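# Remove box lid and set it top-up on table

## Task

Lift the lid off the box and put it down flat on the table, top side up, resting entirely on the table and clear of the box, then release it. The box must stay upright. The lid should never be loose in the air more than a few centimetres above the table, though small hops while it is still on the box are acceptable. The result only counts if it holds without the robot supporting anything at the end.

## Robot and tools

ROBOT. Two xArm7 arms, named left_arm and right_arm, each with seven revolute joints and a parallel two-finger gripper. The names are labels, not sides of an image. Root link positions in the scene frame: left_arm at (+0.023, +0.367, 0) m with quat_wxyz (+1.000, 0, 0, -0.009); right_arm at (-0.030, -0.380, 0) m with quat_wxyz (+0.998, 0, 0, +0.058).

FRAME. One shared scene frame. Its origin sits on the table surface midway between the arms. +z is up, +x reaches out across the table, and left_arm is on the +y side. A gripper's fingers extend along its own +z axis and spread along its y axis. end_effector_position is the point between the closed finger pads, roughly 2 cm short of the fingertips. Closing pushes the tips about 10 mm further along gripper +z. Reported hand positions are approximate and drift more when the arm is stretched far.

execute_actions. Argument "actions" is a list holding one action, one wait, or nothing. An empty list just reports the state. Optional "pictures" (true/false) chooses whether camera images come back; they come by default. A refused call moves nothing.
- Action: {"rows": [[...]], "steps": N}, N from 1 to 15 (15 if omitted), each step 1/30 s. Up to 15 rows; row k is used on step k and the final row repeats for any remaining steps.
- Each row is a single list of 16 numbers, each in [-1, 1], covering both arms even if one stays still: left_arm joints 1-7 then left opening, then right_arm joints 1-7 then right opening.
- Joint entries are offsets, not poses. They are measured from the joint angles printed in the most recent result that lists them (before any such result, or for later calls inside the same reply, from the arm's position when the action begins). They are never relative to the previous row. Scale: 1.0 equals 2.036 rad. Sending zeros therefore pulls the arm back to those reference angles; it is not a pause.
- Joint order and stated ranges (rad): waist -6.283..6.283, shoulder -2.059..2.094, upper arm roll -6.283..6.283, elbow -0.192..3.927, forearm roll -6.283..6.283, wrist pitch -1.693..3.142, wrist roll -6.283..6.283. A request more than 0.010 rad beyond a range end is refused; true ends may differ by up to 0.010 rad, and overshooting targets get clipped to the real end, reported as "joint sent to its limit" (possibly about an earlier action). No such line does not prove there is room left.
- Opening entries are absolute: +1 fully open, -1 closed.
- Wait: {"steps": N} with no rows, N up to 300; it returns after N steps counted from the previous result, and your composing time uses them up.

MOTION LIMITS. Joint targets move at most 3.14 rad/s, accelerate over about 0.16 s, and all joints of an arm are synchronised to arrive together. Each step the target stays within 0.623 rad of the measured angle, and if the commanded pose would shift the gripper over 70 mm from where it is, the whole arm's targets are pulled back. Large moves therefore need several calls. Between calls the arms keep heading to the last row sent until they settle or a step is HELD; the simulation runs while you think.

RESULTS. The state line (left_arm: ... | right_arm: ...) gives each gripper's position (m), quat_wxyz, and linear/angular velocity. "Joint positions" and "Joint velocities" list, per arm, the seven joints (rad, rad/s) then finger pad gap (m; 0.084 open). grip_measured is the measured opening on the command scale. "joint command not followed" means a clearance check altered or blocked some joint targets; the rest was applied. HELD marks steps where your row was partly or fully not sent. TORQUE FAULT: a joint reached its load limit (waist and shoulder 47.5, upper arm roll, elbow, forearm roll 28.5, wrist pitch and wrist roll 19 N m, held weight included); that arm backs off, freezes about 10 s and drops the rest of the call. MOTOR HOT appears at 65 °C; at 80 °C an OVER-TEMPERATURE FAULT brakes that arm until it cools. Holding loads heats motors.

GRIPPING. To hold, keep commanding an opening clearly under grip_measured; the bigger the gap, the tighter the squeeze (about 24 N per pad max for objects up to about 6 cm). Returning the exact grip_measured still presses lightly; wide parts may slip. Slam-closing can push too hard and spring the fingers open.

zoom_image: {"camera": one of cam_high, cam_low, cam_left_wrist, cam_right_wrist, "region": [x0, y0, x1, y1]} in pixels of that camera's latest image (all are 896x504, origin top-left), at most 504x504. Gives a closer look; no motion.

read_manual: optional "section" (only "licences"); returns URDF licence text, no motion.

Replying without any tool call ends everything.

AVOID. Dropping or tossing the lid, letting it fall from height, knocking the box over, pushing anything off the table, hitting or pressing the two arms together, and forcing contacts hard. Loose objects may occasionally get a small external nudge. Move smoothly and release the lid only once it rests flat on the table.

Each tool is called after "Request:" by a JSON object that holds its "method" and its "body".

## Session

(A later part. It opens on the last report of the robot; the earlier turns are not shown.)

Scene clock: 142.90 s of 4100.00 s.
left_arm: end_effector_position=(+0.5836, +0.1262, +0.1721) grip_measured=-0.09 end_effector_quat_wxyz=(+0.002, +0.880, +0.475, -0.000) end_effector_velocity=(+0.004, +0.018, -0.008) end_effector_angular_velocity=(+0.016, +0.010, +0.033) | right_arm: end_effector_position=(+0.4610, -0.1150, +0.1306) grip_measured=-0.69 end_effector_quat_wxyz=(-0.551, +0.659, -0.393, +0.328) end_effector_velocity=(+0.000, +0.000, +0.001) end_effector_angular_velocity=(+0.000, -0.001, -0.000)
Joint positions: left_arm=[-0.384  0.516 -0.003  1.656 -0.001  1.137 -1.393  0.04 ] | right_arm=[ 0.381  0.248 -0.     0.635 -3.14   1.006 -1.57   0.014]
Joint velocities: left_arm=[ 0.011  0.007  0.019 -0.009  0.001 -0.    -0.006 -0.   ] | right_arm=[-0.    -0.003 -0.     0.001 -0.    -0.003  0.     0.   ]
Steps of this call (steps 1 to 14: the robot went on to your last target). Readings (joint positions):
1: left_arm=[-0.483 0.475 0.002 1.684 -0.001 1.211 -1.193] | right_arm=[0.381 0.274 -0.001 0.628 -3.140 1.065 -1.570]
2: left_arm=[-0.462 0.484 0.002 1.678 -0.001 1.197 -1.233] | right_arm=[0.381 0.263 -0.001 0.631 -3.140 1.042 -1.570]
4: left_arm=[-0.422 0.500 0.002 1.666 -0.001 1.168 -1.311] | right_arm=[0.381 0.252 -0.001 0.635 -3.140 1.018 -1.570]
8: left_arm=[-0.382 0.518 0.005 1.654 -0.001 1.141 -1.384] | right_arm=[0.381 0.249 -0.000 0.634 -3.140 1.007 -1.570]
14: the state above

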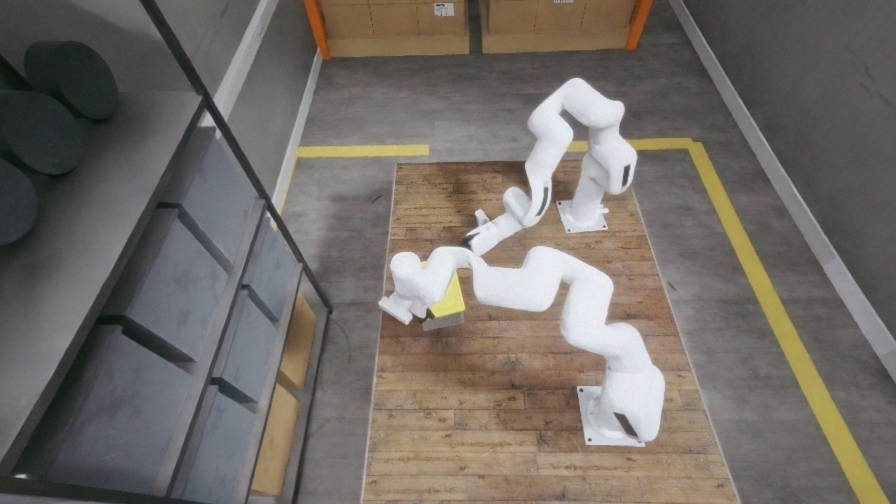

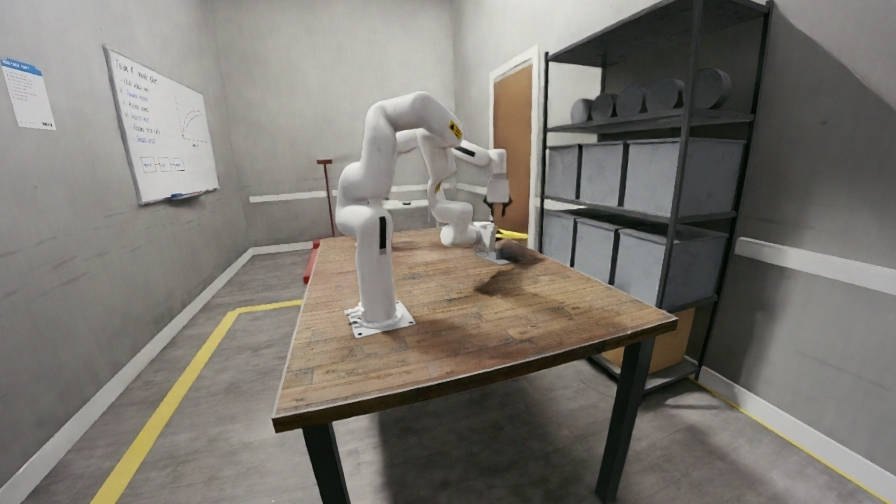

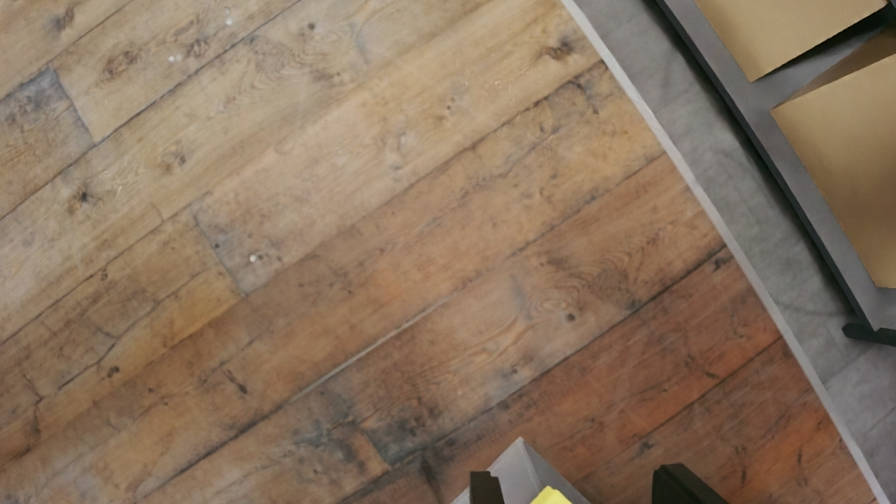

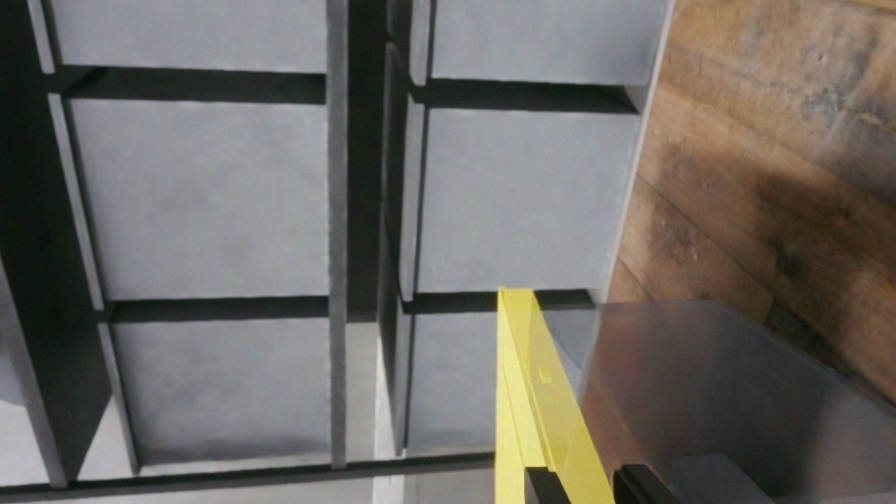

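Request:
{"method": "execute_actions", "body": {"actions": [{"rows": [[0,0.007,0.0015,-0.0064,0,-0.013,0,-0.08,0,0,0,0,0,0,0,-1],[0,0.014,0.0015,-0.0127,0,-0.026,0,-0.08,0,0,0,0,0,0,0,-1],[0,0.021,0.0015,-0.019,0,-0.039,0,-0.08,0,0,0,0,0,0,0,-1],[0,0.028,0.0015,-0.0254,0,-0.052,0,-0.08,0,0,0,0,0,0,0,-1],[0,0.035,0.0015,-0.0318,0,-0.0654,0,-0.08,0,0,0,0,0,0,0,-1],[0,0.0419,0.0015,-0.0381,0,-0.0785,0,-0.08,0,0,0,0,0,0,0,-1],[0,0.0419,0.0015,-0.0381,0,-0.0785,0,-0.08,0,0,0,0,0,0,0,-1],[0,0.0419,0.0015,-0.0381,0,-0.0785,0,-0.08,0,0,0,0,0,0,0,-1],[0,0.0419,0.0015,-0.0381,0,-0.0785,0,-0.08,0,0,0,0,0,0,0,-1],[0,0.0419,0.0015,-0.0381,0,-0.0785,0,-0.08,0,0,0,0,0,0,0,-1],[-0.0035,0.0419,0.0015,-0.0381,0,-0.0785,-0.004,-0.08,0,0,0,0,0,0,0,-1],[-0.007,0.0419,0.0015,-0.0381,0,-0.0785,-0.008,-0.08,0,0,0,0,0,0,0,-1],[-0.0105,0.0419,0.0015,-0.0381,0,-0.0785,-0.012,-0.08,0,0,0,0,0,0,0,-1],[-0.014,0.0419,0.0015,-0.0381,0,-0.0785,-0.016,-0.08,0,0,0,0,0,0,0,-1],[-0.0167,0.0419,0.0015,-0.0381,0,-0.0785,-0.0187,-0.08,0,0,0,0,0,0,0,-1]], "steps": 15}], "pictures": false}}

Request:
{"method": "execute_actions", "body": {"actions": [{"steps": 12}], "pictures": false}}

Request:
{"method": "execute_actions", "body": {"actions": [{"rows": [[0,0,0,0,0,0,0,-0.08,0,0,0,0,0,0,0,-0.66],[0,0,0,0,0,0,0,-0.08,0,0,0,0,0,0,0,-0.6],[0,0,0,0,0,0,0,-0.08,0,0,0,0,0,0,0,-0.55],[0,0,0,0,0,0,0,-0.08,0,0,0,0,0,0,0,-0.55],[0,0,0,0,0,0,0,-0.08,0.0003,0.0022,0,0.0032,0,-0.0011,0,-0.55],[0,0,0,0,0,0,0,-0.08,0.0006,0.0043,0,0.0065,0,-0.0022,0,-0.55],[0,0,0,0,0,0,0,-0.08,0.0009,0.0065,0,0.0097,0,-0.0033,0,-0.55],[0,0,0,0,0,0,0,-0.08,0.0012,0.0086,0,0.013,0,-0.0044,0,-0.55],[0,0,0,0,0,0,0,-0.08,0.0015,0.0108,0,0.0162,0,-0.0055,0,-0.55],[0,0,0,0,0,0,0,-0.08,0.0019,0.0129,0,0.0195,0,-0.0065,0,-0.55],[0,0,0,0,0,0,0,-0.08,0.0022,0.0151,0,0.0227,0,-0.0076,0,-0.55],[0,0,0,0,0,0,0,-0.08,0.0025,0.0172,0,0.026,0,-0.0087,0,-0.55],[0,0,0,0,0,0,0,-0.08,0.0028,0.0194,0,0.0292,0,-0.0098,0,-0.55],[0,0,0,0,0,0,0,-0.08,0.0031,0.0215,0,0.0325,0,-0.0109,0,-0.55],[0,0,0,0,0,0,0,-0.08,0.0034,0.0237,0,0.0357,0,-0.012,0,-0.55]], "steps": 15}], "pictures": false}}

Request:
{"method": "execute_actions", "body": {"actions": [{"steps": 8}]}}

Scene clock: 178.13 s of 4100.00 s.
left_arm: end_effector_position=(+0.5837, +0.1202, +0.1015) grip_measured=-0.09 end_effector_quat_wxyz=(+0.001, +0.878, +0.478, +0.001) end_effector_velocity=(-0.025, -0.119, +0.038) end_effector_angular_velocity=(-0.046, -0.084, +0.001) | right_arm: end_effector_position=(+0.4610, -0.1150, +0.1307) grip_measured=-0.69 end_effector_quat_wxyz=(-0.551, +0.659, -0.393, +0.328) end_effector_velocity=(-0.000, +0.000, -0.001) end_effector_angular_velocity=(-0.001, +0.001, +0.000)
Joint positions: left_arm=[-0.397  0.6    0.002  1.581 -0.001  0.979 -1.41   0.04 ] | right_arm=[ 0.381  0.248 -0.     0.635 -3.14   1.006 -1.57   0.014]
Joint velocities: left_arm=[-0.181 -0.035 -0.014  0.035 -0.    -0.025 -0.193  0.   ] | right_arm=[-0.     0.001  0.    -0.    -0.     0.     0.    -0.   ]
Steps of this call (steps 1 to 30: the robot went on to your last target; steps 31 to 90: nothing new was sent; then 31.73 s passed at rest; steps 91 to 105: all 15 steps of this action). Readings (joint positions):
91: left_arm=[-0.381 0.518 0.001 1.654 -0.001 1.137 -1.394] | right_arm=[0.381 0.248 -0.000 0.635 -3.140 1.006 -1.570]
92: left_arm=[-0.381 0.519 0.001 1.653 -0.001 1.132 -1.394] | right_arm=[0.381 0.248 -0.000 0.635 -3.140 1.006 -1.570]
94: left_arm=[-0.382 0.529 0.001 1.644 -0.001 1.106 -1.393] | right_arm=[0.381 0.248 -0.000 0.635 -3.140 1.006 -1.570]
98: left_arm=[-0.384 0.579 0.000 1.599 -0.001 1.022 -1.393] | right_arm=[0.381 0.248 -0.000 0.635 -3.140 1.006 -1.570]
105: the state above

Scene clock: 178.53 s of 4100.00 s.
left_arm: end_effector_position=(+0.5776, +0.1084, +0.1003) grip_measured=-0.09 end_effector_quat_wxyz=(+0.000, +0.878, +0.478, -0.000) end_effector_velocity=(-0.001, -0.002, +0.000) end_effector_angular_velocity=(-0.000, +0.001, -0.007) | right_arm: end_effector_position=(+0.4610, -0.1150, +0.1306) grip_measured=-0.69 end_effector_quat_wxyz=(-0.551, +0.659, -0.393, +0.328) end_effector_velocity=(+0.001, -0.001, -0.000) end_effector_angular_velocity=(-0.000, -0.000, -0.003)
Joint positions: left_arm=[-0.417  0.601  0.001  1.579 -0.001  0.978 -1.431  0.04 ] | right_arm=[ 0.381  0.248 -0.     0.635 -3.14   1.006 -1.57   0.014]
Joint velocities: left_arm=[-0.002 -0.    -0.003  0.     0.001  0.001  0.001 -0.   ] | right_arm=[-0.001  0.    -0.002  0.     0.    -0.     0.     0.   ]
Steps of this call (steps 1 to 12: the robot went on to your last target). Readings (joint positions):
1: left_arm=[-0.403 0.599 0.001 1.581 -0.001 0.978 -1.417] | right_arm=[0.381 0.248 -0.000 0.635 -3.140 1.006 -1.570]
2: left_arm=[-0.409 0.599 0.000 1.581 -0.001 0.978 -1.422] | right_arm=[0.381 0.248 -0.000 0.635 -3.140 1.006 -1.570]
4: left_arm=[-0.416 0.600 -0.002 1.580 -0.001 0.978 -1.428] | right_arm=[0.381 0.248 -0.000 0.635 -3.140 1.006 -1.570]
8: left_arm=[-0.417 0.601 0.001 1.579 -0.001 0.978 -1.431] | right_arm=[0.381 0.248 -0.000 0.635 -3.140 1.006 -1.570]
12: the state above

Scene clock: 179.03 s of 4100.00 s.
left_arm: end_effector_position=(+0.5777, +0.1085, +0.1003) grip_measured=-0.09 end_effector_quat_wxyz=(+0.000, +0.878, +0.478, -0.000) end_effector_velocity=(+0.000, -0.000, +0.000) end_effector_angular_velocity=(-0.001, -0.001, +0.001) | right_arm: end_effector_position=(+0.4721, -0.1057, +0.1298) grip_measured=-0.57 end_effector_quat_wxyz=(-0.552, +0.660, -0.392, +0.327) end_effector_velocity=(+0.042, +0.035, -0.003) end_effector_angular_velocity=(+0.001, -0.001, +0.018)
Joint positions: left_arm=[-0.417  0.601  0.001  1.579 -0.001  0.978 -1.431  0.04 ] | right_arm=[ 0.386  0.283 -0.     0.686 -3.14   0.989 -1.57   0.019]
Joint velocities: left_arm=[ 0.    -0.001  0.    -0.    -0.001 -0.001 -0.     0.   ] | right_arm=[ 0.018  0.13  -0.     0.197 -0.    -0.065 -0.     0.   ]
Steps of this call (steps 1 to 15: all 15 steps of this action). Readings (joint positions):
1: left_arm=[-0.417 0.601 0.001 1.579 -0.001 0.978 -1.431] | right_arm=[0.381 0.248 -0.000 0.635 -3.140 1.006 -1.570]
2: left_arm=[-0.417 0.601 0.001 1.579 -0.001 0.978 -1.431] | right_arm=[0.381 0.248 -0.000 0.635 -3.140 1.006 -1.570]
4: left_arm=[-0.417 0.601 0.001 1.579 -0.001 0.978 -1.431] | right_arm=[0.381 0.248 -0.000 0.635 -3.140 1.006 -1.570]
8: left_arm=[-0.417 0.601 0.001 1.579 -0.001 0.978 -1.431] | right_arm=[0.382 0.254 -0.000 0.643 -3.140 1.003 -1.570]
15: the state above

Scene clock: 179.30 s of 4100.00 s.
left_arm: end_effector_position=(+0.5777, +0.1085, +0.1003) grip_measured=-0.09 end_effector_quat_wxyz=(+0.000, +0.878, +0.478, -0.000) end_effector_velocity=(+0.000, -0.000, +0.000) end_effector_angular_velocity=(-0.000, -0.001, -0.001) | right_arm: end_effector_position=(+0.4764, -0.1021, +0.1293) grip_measured=-0.57 end_effector_quat_wxyz=(-0.552, +0.660, -0.391, +0.326) end_effector_velocity=(+0.001, +0.000, -0.000) end_effector_angular_velocity=(-0.001, +0.001, -0.001)
Joint positions: left_arm=[-0.417  0.601  0.001  1.579 -0.001  0.978 -1.431  0.04 ] | right_arm=[ 0.388  0.296 -0.     0.707 -3.14   0.982 -1.57   0.019]
Joint velocities: left_arm=[-0.001  0.    -0.     0.001  0.    -0.     0.001  0.   ] | right_arm=[-0.     0.003 -0.     0.004  0.    -0.003 -0.    -0.   ]
Steps of this call (steps 1 to 8: the robot went on to your last target). Readings (joint positions):
1: left_arm=[-0.417 0.601 0.001 1.579 -0.001 0.978 -1.431] | right_arm=[0.387 0.287 -0.000 0.693 -3.140 0.987 -1.570]
2: left_arm=[-0.417 0.601 0.001 1.579 -0.001 0.978 -1.431] | right_arm=[0.387 0.291 -0.000 0.698 -3.140 0.985 -1.570]
4: left_arm=[-0.417 0.601 0.001 1.579 -0.001 0.978 -1.431] | right_arm=[0.388 0.295 -0.000 0.705 -3.140 0.983 -1.570]
8: the state above

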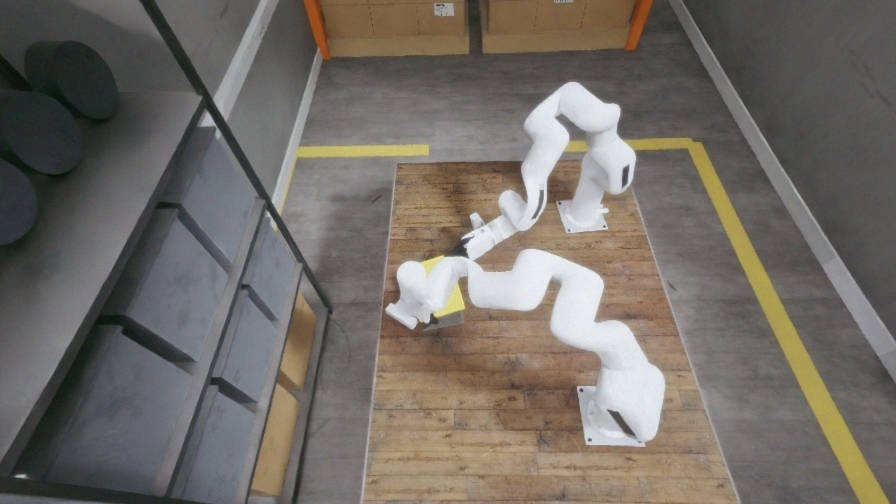

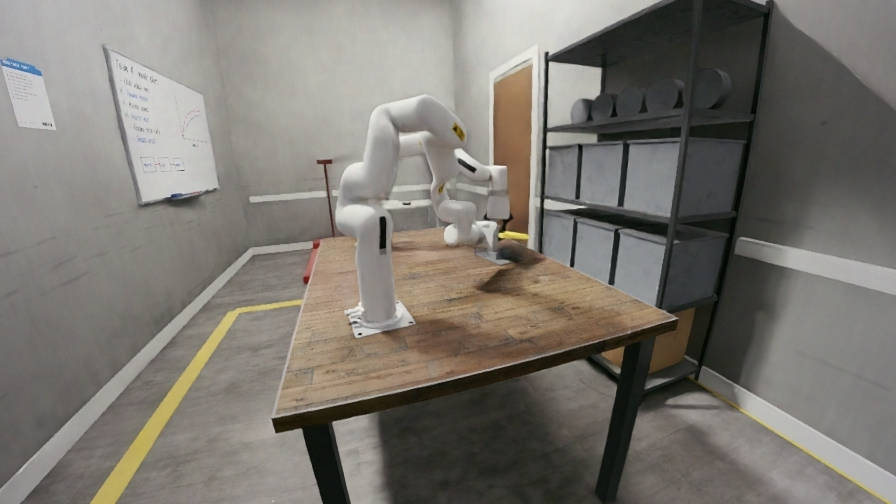

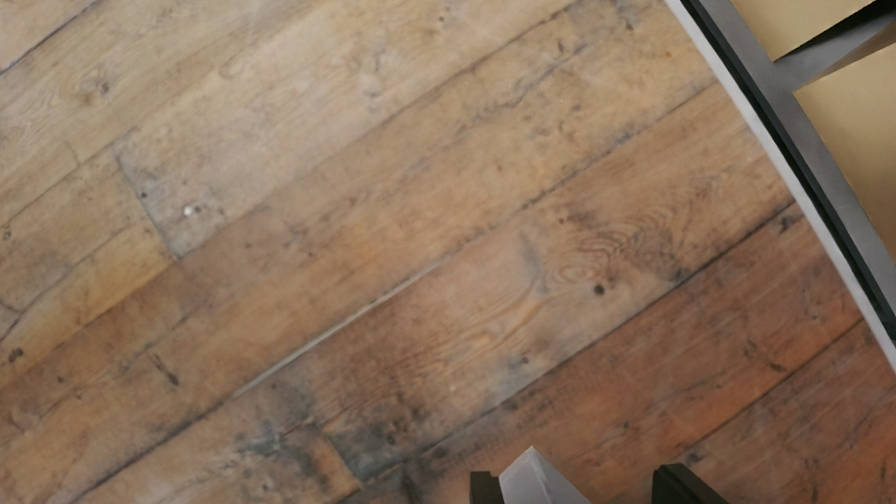

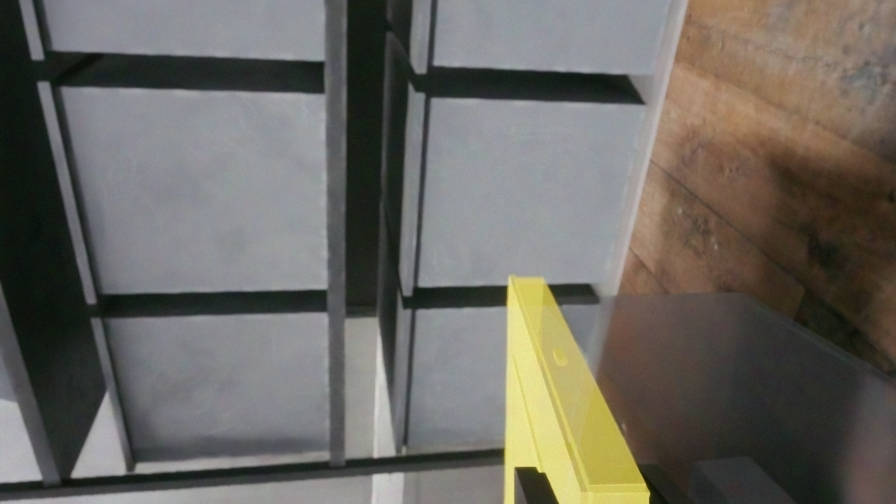

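Request:
{"method": "execute_actions", "body": {"actions": [{"rows": [[0,0,0,0,0,0,0,-0.08,-0.0003,-0.0024,0,-0.0035,0,0.0012,0,-0.55],[0,0,0,0,0,0,0,-0.08,-0.0007,-0.0047,0,-0.0071,0,0.0024,0,-0.55],[0,0,0,0,0,0,0,-0.08,-0.001,-0.0071,0,-0.0106,0,0.0035,0,-0.55],[0,0,0,0,0,0,0,-0.08,-0.0014,-0.0094,0,-0.0142,0,0.0047,0,-0.55],[0,0,0,0,0,0,0,-0.08,-0.0017,-0.0118,0,-0.0177,0,0.0059,0,-0.55],[0,0,0,0,0,0,0,-0.08,-0.002,-0.0142,0,-0.0212,0,0.0071,0,-0.55],[0,0,0,0,0,0,0,-0.08,-0.0024,-0.0165,0,-0.0248,0,0.0083,0,-0.55],[0,0,0,0,0,0,0,-0.08,-0.0027,-0.0189,0,-0.0283,0,0.0094,0,-0.55],[0,0,0,0,0,0,0,-0.08,-0.0031,-0.0212,0,-0.0319,0,0.0106,0,-0.55],[0,0,0,0,0,0,0,-0.08,-0.0034,-0.0236,0,-0.0354,0,0.0118,0,-0.55]], "steps": 15}]}}

Scene clock: 232.77 s of 4100.00 s.
left_arm: end_effector_position=(+0.5777, +0.1084, +0.1002) grip_measured=-0.09 end_effector_quat_wxyz=(+0.000, +0.878, +0.478, -0.000) end_effector_velocity=(+0.000, +0.000, +0.001) end_effector_angular_velocity=(+0.000, -0.002, +0.001) | right_arm: end_effector_position=(+0.4613, -0.1148, +0.1304) grip_measured=-0.57 end_effector_quat_wxyz=(-0.551, +0.659, -0.393, +0.328) end_effector_velocity=(-0.006, -0.004, +0.002) end_effector_angular_velocity=(+0.003, -0.005, -0.000)
Joint positions: left_arm=[-0.417  0.601  0.001  1.579 -0.001  0.978 -1.431  0.04 ] | right_arm=[ 0.381  0.25  -0.     0.637 -3.14   1.005 -1.57   0.019]
Joint velocities: left_arm=[-0.    -0.001  0.001  0.     0.001  0.    -0.001 -0.   ] | right_arm=[-0.002 -0.02   0.002 -0.029 -0.     0.014 -0.    -0.   ]
Steps of this call (steps 1 to 30: the robot went on to your last target; steps 31 to 90: nothing new was sent; then 49.97 s passed at rest; steps 91 to 105: all 15 steps of this action). Readings (joint positions):
91: left_arm=[-0.417 0.601 0.001 1.579 -0.001 0.978 -1.431] | right_arm=[0.388 0.297 -0.000 0.707 -3.140 0.982 -1.570]
92: left_arm=[-0.417 0.601 0.001 1.579 -0.001 0.978 -1.431] | right_arm=[0.388 0.296 -0.000 0.706 -3.140 0.982 -1.570]
94: left_arm=[-0.417 0.601 0.001 1.579 -0.001 0.978 -1.431] | right_arm=[0.387 0.290 0.000 0.698 -3.140 0.985 -1.570]
98: left_arm=[-0.417 0.601 0.001 1.579 -0.001 0.978 -1.431] | right_arm=[0.385 0.273 -0.000 0.672 -3.140 0.993 -1.570]
105: the state above

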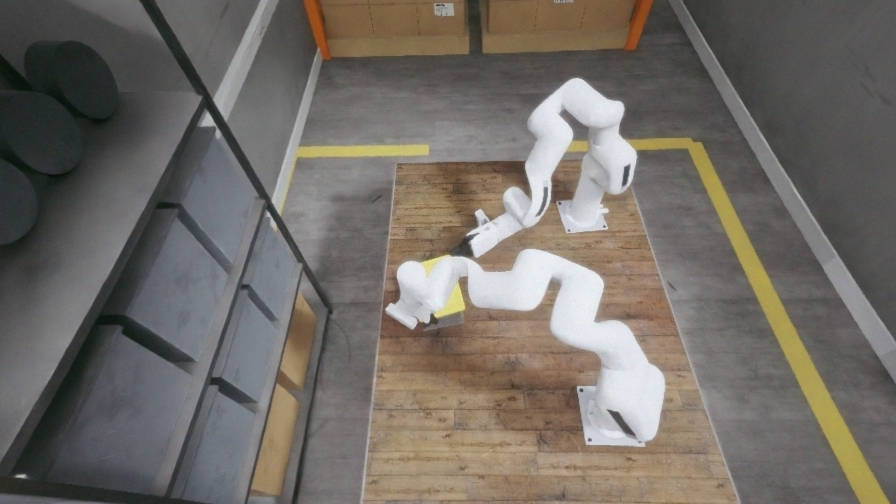

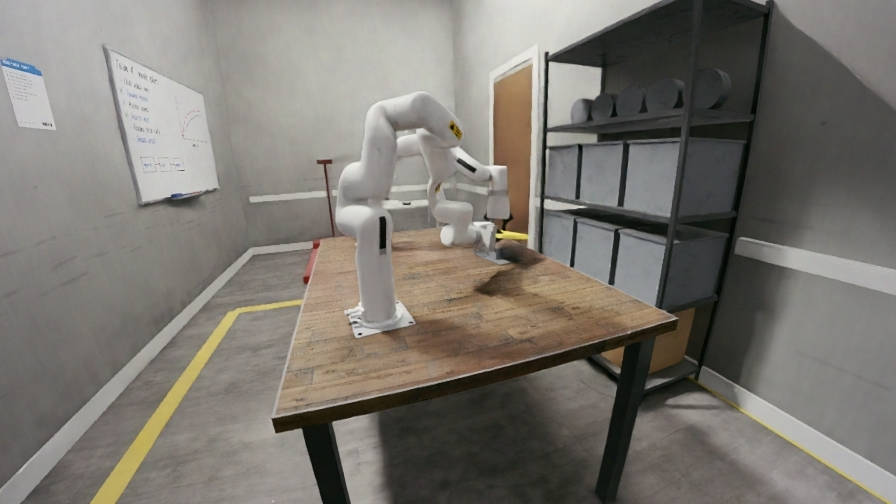

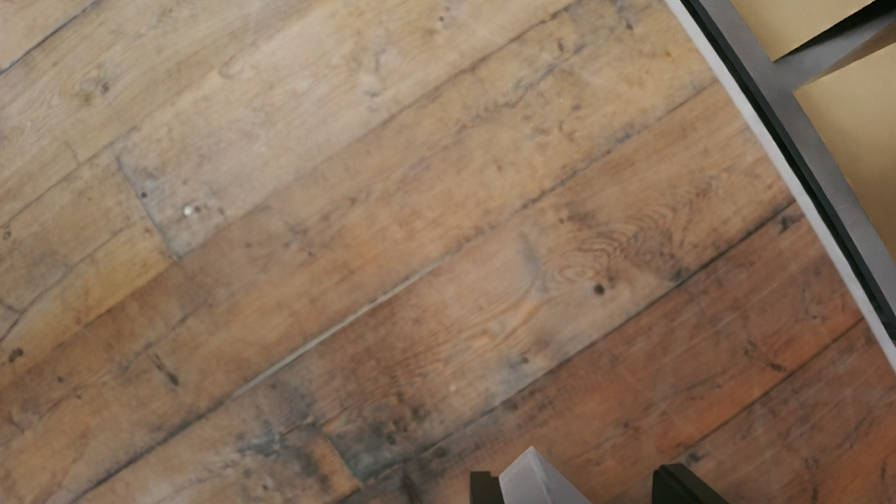

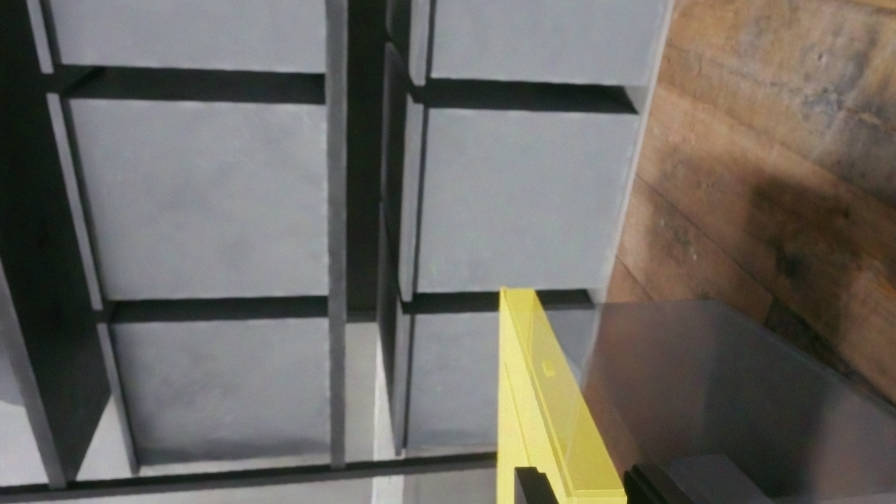

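Request:
{"method": "zoom_image", "body": {"camera": "cam_right_wrist", "region": [490, 420, 690, 504]}}

Request:
{"method": "zoom_image", "body": {"camera": "cam_high", "region": [400, 230, 500, 330]}}

Region (490, 420, 690, 504) of cam_right_wrist's 896x504 image, scaled by 2.520, with more detail than that image has; it fills the top 212 rows of this view, and the rest is white.

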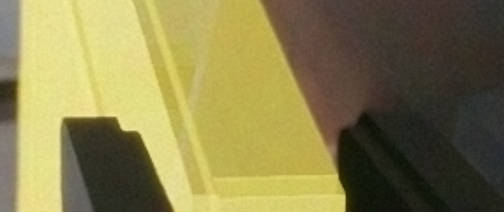

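Region (400, 230, 500, 330) of cam_high's 896x504 image, scaled by 5.040, with more detail than that image has.

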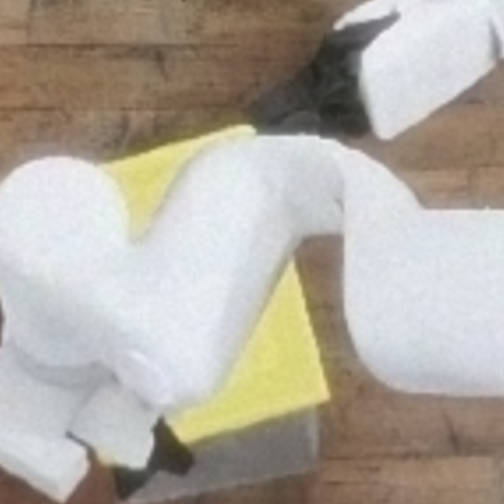

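Request:
{"method": "execute_actions", "body": {"actions": [{"rows": [[0,0,0,0,0,0,0,0.3,0,0.001,0,0.0015,0,-0.0005,0,-0.55],[0,0,0,0,0,0,0,0.7,0,0.002,0,0.003,0,-0.001,0,-0.55],[0,0,0,0,0,0,0,1,0,0.003,0,0.0045,0,-0.0015,0,-0.55],[0,0,0,0,0,0,0,1,0,0.0035,0,0.0054,0,-0.0018,0,-0.55],[0,0,0,0,0,0,0,1,0,0.0035,0,0.0054,0,-0.0018,0,-0.55],[-0.0008,0.006,0,0.0095,0,0.0033,0.0246,1,0,0.0035,0,0.0054,0,-0.0018,0,-0.55],[-0.0017,0.0123,0,0.0189,0,0.0066,0.0492,1,0,0.0035,0,0.0054,0,-0.0018,0,-0.55],[-0.0025,0.0185,0,0.0284,0,0.01,0.0738,1,0,0.0035,0,0.0054,0,-0.0018,0,-0.55],[-0.0033,0.0246,0,0.0378,0,0.0133,0.0984,1,0,0.0035,0,0.0054,0,-0.0018,0,-0.55],[-0.0042,0.0308,0,0.0473,0,0.0166,0.123,1,0,0.0035,0,0.0054,0,-0.0018,0,-0.55],[-0.005,0.0369,0,0.0568,0,0.0199,0.1477,1,0,0.0035,0,0.0054,0,-0.0018,0,-0.55],[-0.0058,0.043,0,0.0662,0,0.0232,0.1723,1,0,0.0035,0,0.0054,0,-0.0018,0,-0.55],[-0.0066,0.0492,0,0.0757,0,0.0266,0.1969,1,0,0.0035,0,0.0054,0,-0.0018,0,-0.55],[-0.0075,0.0554,0,0.0851,0,0.0299,0.2215,1,0,0.0035,0,0.0054,0,-0.0018,0,-0.55],[-0.0083,0.0615,0,0.0946,0,0.0332,0.2461,1,0,0.0035,0,0.0054,0,-0.0018,0,-0.55]], "steps": 15}], "pictures": false}}

Request:
{"method": "execute_actions", "body": {"actions": [{"steps": 14}], "pictures": false}}

Request:
{"method": "execute_actions", "body": {"actions": [{"rows": [[-0.0012,-0.0022,0,-0.0037,0,-0.0015,-0.0012,1,0,0,0,0,0,0,0,-0.55],[-0.0025,-0.0044,0,-0.0074,0,-0.003,-0.0025,1,0,0,0,0,0,0,0,-0.55],[-0.0037,-0.0066,0,-0.0111,0,-0.0045,-0.0037,1,0,0,0,0,0,0,0,-0.55],[-0.0049,-0.0088,0,-0.0148,0,-0.006,-0.0049,1,0,0,0,0,0,0,0,-0.55],[-0.0061,-0.0109,0,-0.0185,0,-0.0076,-0.0061,1,0,0,0,0,0,0,0,-0.55],[-0.0074,-0.0131,0,-0.0222,0,-0.0091,-0.0074,1,0,0,0,0,0,0,0,-0.55],[-0.0086,-0.0153,0,-0.0259,0,-0.0106,-0.0086,1,0,0,0,0,0,0,0,-0.55],[-0.0098,-0.0175,0,-0.0296,0,-0.0121,-0.0098,1,0,0,0,0,0,0,0,-0.55]], "steps": 15}]}}

Scene clock: 308.60 s of 4100.00 s.
left_arm: end_effector_position=(+0.5929, +0.0941, +0.0972) grip_measured=+1.00 end_effector_quat_wxyz=(+0.000, +0.941, +0.338, -0.000) end_effector_velocity=(+0.069, -0.068, -0.017) end_effector_angular_velocity=(-0.002, +0.000, -1.466) | right_arm: end_effector_position=(+0.4640, -0.1134, +0.1303) grip_measured=-0.57 end_effector_quat_wxyz=(-0.551, +0.659, -0.393, +0.328) end_effector_velocity=(+0.001, +0.000, +0.001) end_effector_angular_velocity=(+0.001, -0.002, -0.000)
Joint positions: left_arm=[-0.427  0.675  0.001  1.693 -0.001  1.018 -1.135  0.084] | right_arm=[ 0.381  0.257 -0.     0.647 -3.14   1.001 -1.57   0.019]
Joint velocities: left_arm=[-0.049  0.357 -0.001  0.548 -0.001  0.191  1.417  0.   ] | right_arm=[-0.    -0.001 -0.     0.001 -0.    -0.     0.     0.   ]
Steps of this call (steps 1 to 15: the robot went on to your last target; steps 16 to 90: nothing new was sent; then 72.33 s passed at rest; steps 91 to 105: all 15 steps of this action). Readings (joint positions):
91: left_arm=[-0.417 0.601 0.001 1.579 -0.001 0.978 -1.431] | right_arm=[0.381 0.248 -0.000 0.635 -3.140 1.006 -1.570]
92: left_arm=[-0.417 0.601 0.001 1.579 -0.001 0.978 -1.431] | right_arm=[0.381 0.249 -0.000 0.636 -3.140 1.005 -1.570]
94: left_arm=[-0.417 0.601 0.001 1.579 -0.001 0.978 -1.431] | right_arm=[0.381 0.252 -0.000 0.640 -3.140 1.004 -1.570]
98: left_arm=[-0.418 0.606 0.001 1.588 -0.001 0.981 -1.407] | right_arm=[0.381 0.256 -0.000 0.647 -3.140 1.002 -1.570]
105: the state above

Scene clock: 309.07 s of 4100.00 s.
left_arm: end_effector_position=(+0.6026, +0.0850, +0.0950) grip_measured=+1.00 end_effector_quat_wxyz=(+0.000, +0.971, +0.237, -0.000) end_effector_velocity=(-0.001, -0.002, -0.001) end_effector_angular_velocity=(-0.001, +0.002, -0.007) | right_arm: end_effector_position=(+0.4640, -0.1134, +0.1304) grip_measured=-0.57 end_effector_quat_wxyz=(-0.551, +0.659, -0.393, +0.328) end_effector_velocity=(-0.000, -0.000, +0.000) end_effector_angular_velocity=(+0.000, -0.000, -0.000)
Joint positions: left_arm=[-0.434  0.726  0.001  1.771 -0.001  1.045 -0.931  0.084] | right_arm=[ 0.381  0.257 -0.     0.648 -3.14   1.001 -1.57   0.019]
Joint velocities: left_arm=[-0.001  0.002 -0.002  0.001 -0.001  0.001  0.004 -0.   ] | right_arm=[ 0.    -0.001 -0.    -0.     0.    -0.     0.    -0.   ]
Steps of this call (steps 1 to 14: the robot went on to your last target). Readings (joint positions):
1: left_arm=[-0.429 0.687 0.001 1.711 -0.001 1.024 -1.087] | right_arm=[0.381 0.257 -0.000 0.647 -3.140 1.001 -1.570]
2: left_arm=[-0.431 0.699 0.001 1.729 -0.001 1.030 -1.041] | right_arm=[0.381 0.257 -0.000 0.647 -3.140 1.001 -1.570]
4: left_arm=[-0.433 0.717 0.000 1.756 -0.001 1.039 -0.972] | right_arm=[0.381 0.257 -0.000 0.647 -3.140 1.001 -1.570]
8: left_arm=[-0.434 0.726 0.001 1.769 -0.001 1.045 -0.934] | right_arm=[0.381 0.257 -0.000 0.648 -3.140 1.001 -1.570]
14: the state above

Scene clock: 309.57 s of 4100.00 s.
left_arm: end_effector_position=(+0.5895, +0.0785, +0.0954) grip_measured=+1.00 end_effector_quat_wxyz=(+0.000, +0.971, +0.238, +0.001) end_effector_velocity=(-0.004, -0.001, -0.003) end_effector_angular_velocity=(+0.002, +0.005, -0.002) | right_arm: end_effector_position=(+0.4639, -0.1134, +0.1302) grip_measured=-0.57 end_effector_quat_wxyz=(-0.551, +0.659, -0.393, +0.328) end_effector_velocity=(+0.001, -0.000, +0.001) end_effector_angular_velocity=(+0.001, -0.002, -0.001)
Joint positions: left_arm=[-0.453  0.691  0.002  1.712 -0.001  1.02  -0.951  0.084] | right_arm=[ 0.381  0.257 -0.     0.647 -3.14   1.001 -1.57   0.019]
Joint velocities: left_arm=[-0.003 -0.003 -0.001 -0.013 -0.    -0.005 -0.002  0.   ] | right_arm=[-0.    -0.    -0.001  0.001 -0.     0.001  0.    -0.   ]
Steps of this call (steps 1 to 15: all 15 steps of this action). Readings (joint positions):
1: left_arm=[-0.434 0.726 0.001 1.771 -0.001 1.045 -0.931] | right_arm=[0.381 0.257 -0.000 0.648 -3.140 1.001 -1.570]
2: left_arm=[-0.434 0.725 0.001 1.769 -0.001 1.044 -0.931] | right_arm=[0.381 0.257 -0.000 0.648 -3.140 1.001 -1.570]
4: left_arm=[-0.437 0.720 0.001 1.761 -0.001 1.041 -0.934] | right_arm=[0.381 0.257 -0.000 0.648 -3.140 1.001 -1.570]
8: left_arm=[-0.446 0.704 0.001 1.735 -0.001 1.030 -0.943] | right_arm=[0.381 0.257 -0.000 0.648 -3.140 1.001 -1.570]
15: the state above

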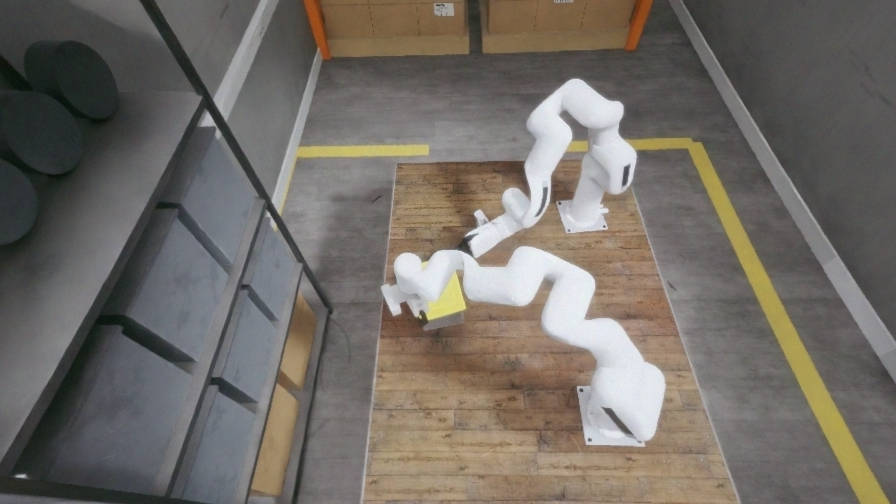

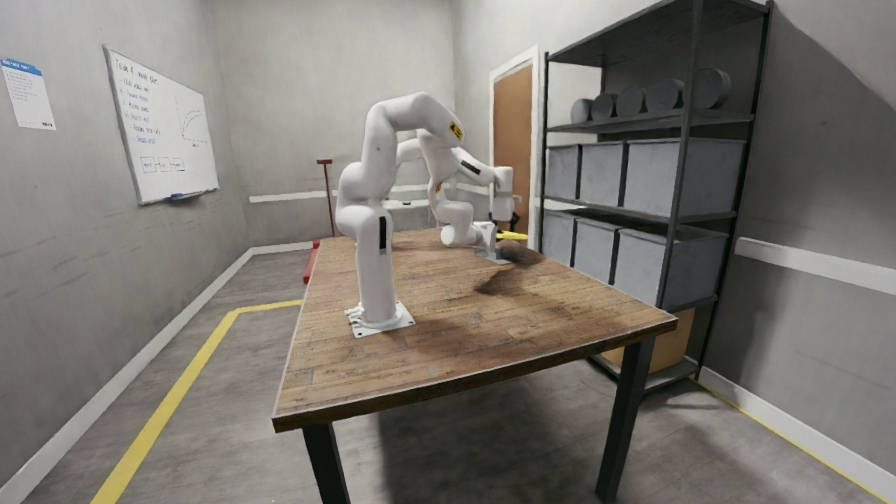

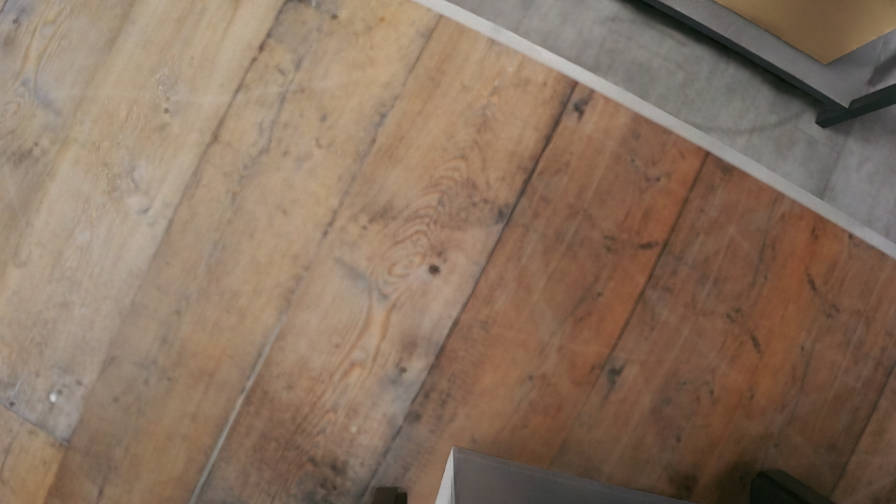

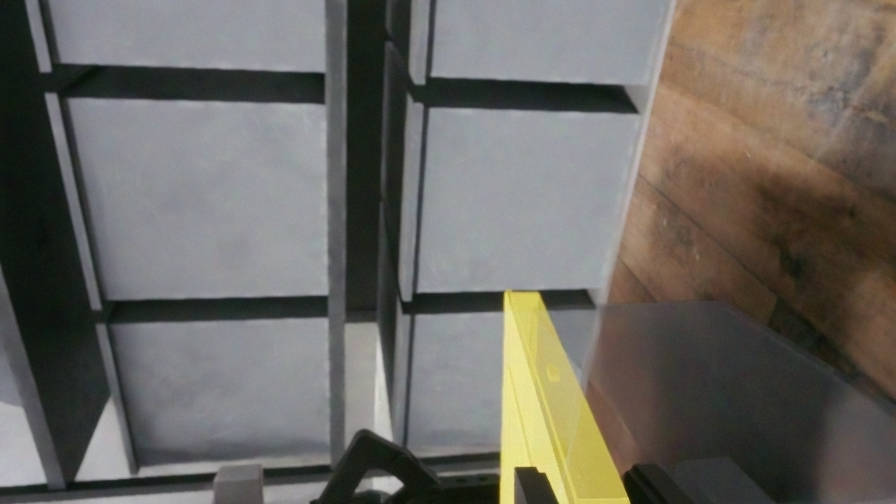

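Request:
{"method": "execute_actions", "body": {"actions": [{"rows": [[0,0,0,0,0,0,0,1,-0.0002,0.002,0,0.003,0,-0.001,0,-0.55],[0,0,0,0,0,0,0,1,-0.0003,0.004,0,0.006,0,-0.002,0,-0.55],[0,0,0,0,0,0,0,1,-0.0005,0.006,0,0.009,0,-0.003,0,-0.55],[0,0,0,0,0,0,0,1,-0.0006,0.008,0,0.012,0,-0.004,0,-0.55],[0,0,0,0,0,0,0,1,-0.0008,0.01,0,0.015,0,-0.005,0,-0.55],[0,0,0,0,0,0,0,1,-0.0009,0.012,0,0.018,0,-0.006,0,-0.55],[0,0,0,0,0,0,0,1,-0.001,0.014,0,0.021,0,-0.007,0,-0.55],[0,0,0,0,0,0,0,1,-0.0012,0.016,0,0.024,0,-0.008,0,-0.55],[0,0,0,0,0,0,0,1,-0.0013,0.018,0,0.027,0,-0.009,0,-0.55],[0,0,0,0,0,0,0,1,-0.0015,0.02,0,0.03,0,-0.01,0,-0.55],[0,0,0,0,0,0,0,1,-0.0016,0.022,0,0.033,0,-0.011,0,-0.55],[0,0,0,0,0,0,0,1,-0.0017,0.0237,0,0.0357,0,-0.012,0,-0.55]], "steps": 15}], "pictures": false}}

Request:
{"method": "execute_actions", "body": {"actions": [{"steps": 6}]}}

Scene clock: 320.33 s of 4100.00 s.
left_arm: end_effector_position=(+0.5892, +0.0782, +0.0952) grip_measured=+1.00 end_effector_quat_wxyz=(+0.000, +0.971, +0.238, +0.000) end_effector_velocity=(+0.001, +0.001, -0.000) end_effector_angular_velocity=(+0.001, -0.001, -0.000) | right_arm: end_effector_position=(+0.4812, -0.1062, +0.1291) grip_measured=-0.57 end_effector_quat_wxyz=(-0.550, +0.658, -0.394, +0.329) end_effector_velocity=(+0.020, +0.009, +0.000) end_effector_angular_velocity=(+0.002, -0.003, -0.003)
Joint positions: left_arm=[-0.453  0.691  0.001  1.712 -0.001  1.02  -0.95   0.084] | right_arm=[ 0.378  0.302 -0.     0.715 -3.14   0.978 -1.57   0.019]
Joint velocities: left_arm=[ 0.     0.001  0.001  0.001  0.    -0.001  0.002 -0.   ] | right_arm=[-0.003  0.05  -0.     0.08   0.    -0.026  0.    -0.   ]
Steps of this call (steps 1 to 15: the robot went on to your last target; steps 16 to 90: nothing new was sent; then 7.27 s passed at rest; steps 91 to 105: all 15 steps of this action). Readings (joint positions):
91: left_arm=[-0.454 0.690 0.001 1.711 -0.001 1.021 -0.951] | right_arm=[0.381 0.257 -0.000 0.648 -3.140 1.001 -1.570]
92: left_arm=[-0.454 0.690 0.001 1.711 -0.001 1.021 -0.951] | right_arm=[0.381 0.258 -0.000 0.649 -3.140 1.000 -1.570]
94: left_arm=[-0.454 0.691 0.001 1.711 -0.001 1.021 -0.951] | right_arm=[0.381 0.262 -0.000 0.655 -3.140 0.998 -1.570]
98: left_arm=[-0.454 0.691 0.001 1.712 -0.001 1.021 -0.950] | right_arm=[0.380 0.277 -0.000 0.677 -3.140 0.991 -1.570]
105: the state above

Scene clock: 320.53 s of 4100.00 s.
left_arm: end_effector_position=(+0.5893, +0.0783, +0.0952) grip_measured=+1.00 end_effector_quat_wxyz=(+0.000, +0.971, +0.238, +0.000) end_effector_velocity=(+0.000, +0.001, +0.000) end_effector_angular_velocity=(+0.001, -0.001, +0.001) | right_arm: end_effector_position=(+0.4822, -0.1058, +0.1288) grip_measured=-0.57 end_effector_quat_wxyz=(-0.550, +0.658, -0.395, +0.329) end_effector_velocity=(+0.000, -0.000, -0.001) end_effector_angular_velocity=(-0.001, +0.001, -0.001)
Joint positions: left_arm=[-0.453  0.691  0.001  1.712 -0.001  1.02  -0.95   0.084] | right_arm=[ 0.378  0.305 -0.     0.72  -3.14   0.977 -1.57   0.019]
Joint velocities: left_arm=[ 0.    -0.     0.001 -0.     0.001 -0.001 -0.001 -0.   ] | right_arm=[-0.     0.002 -0.     0.002  0.    -0.001 -0.    -0.   ]
Steps of this call (steps 1 to 6: the robot went on to your last target). Readings (joint positions):
1: left_arm=[-0.453 0.691 0.001 1.712 -0.001 1.020 -0.950] | right_arm=[0.378 0.303 -0.000 0.717 -3.140 0.978 -1.570]
2: left_arm=[-0.453 0.691 0.001 1.712 -0.001 1.020 -0.950] | right_arm=[0.378 0.304 -0.000 0.718 -3.140 0.977 -1.570]
4: left_arm=[-0.453 0.691 0.001 1.712 -0.001 1.020 -0.950] | right_arm=[0.378 0.305 -0.000 0.719 -3.140 0.977 -1.570]
6: the state above

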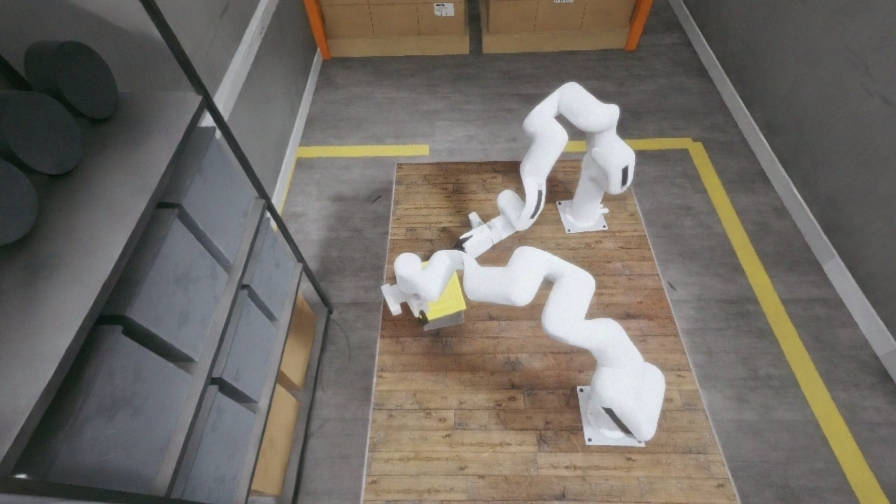

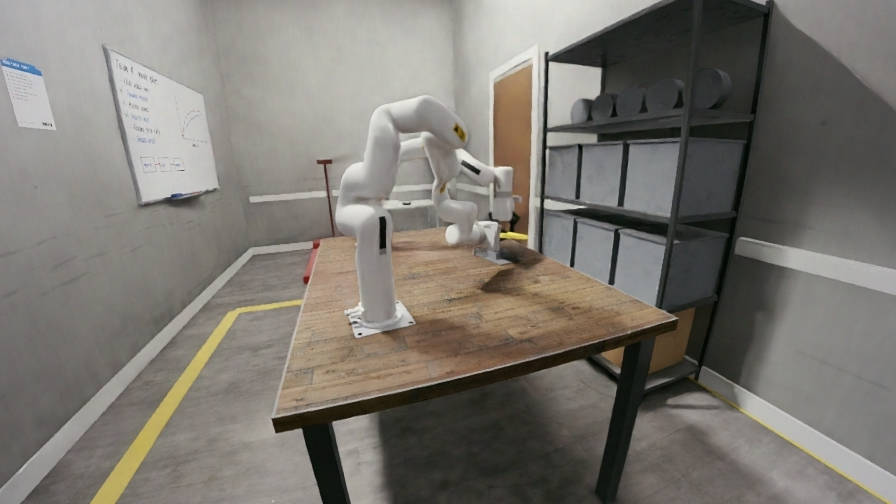

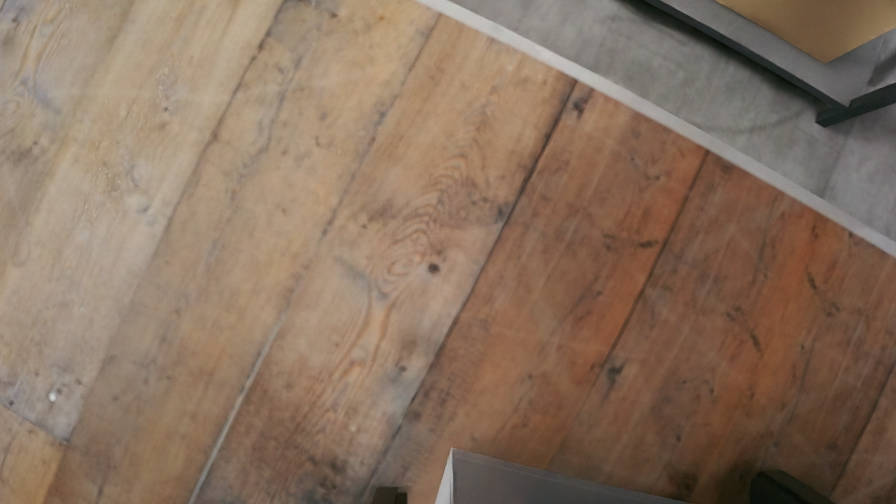

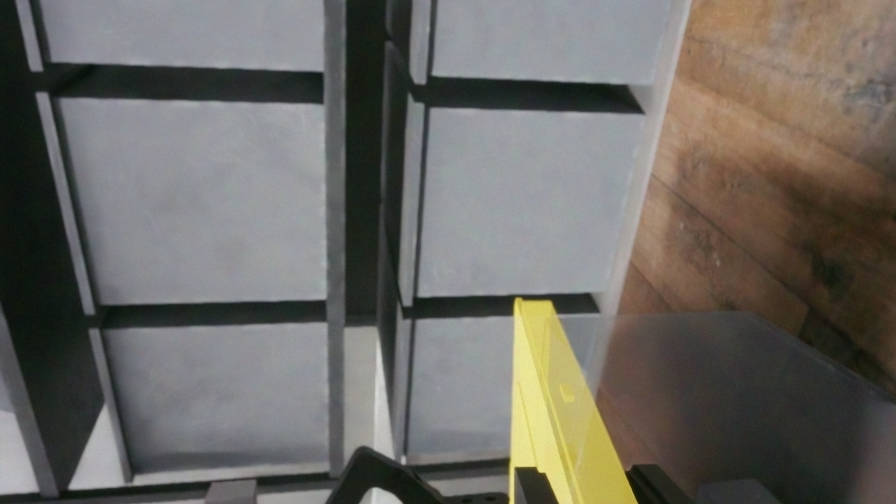

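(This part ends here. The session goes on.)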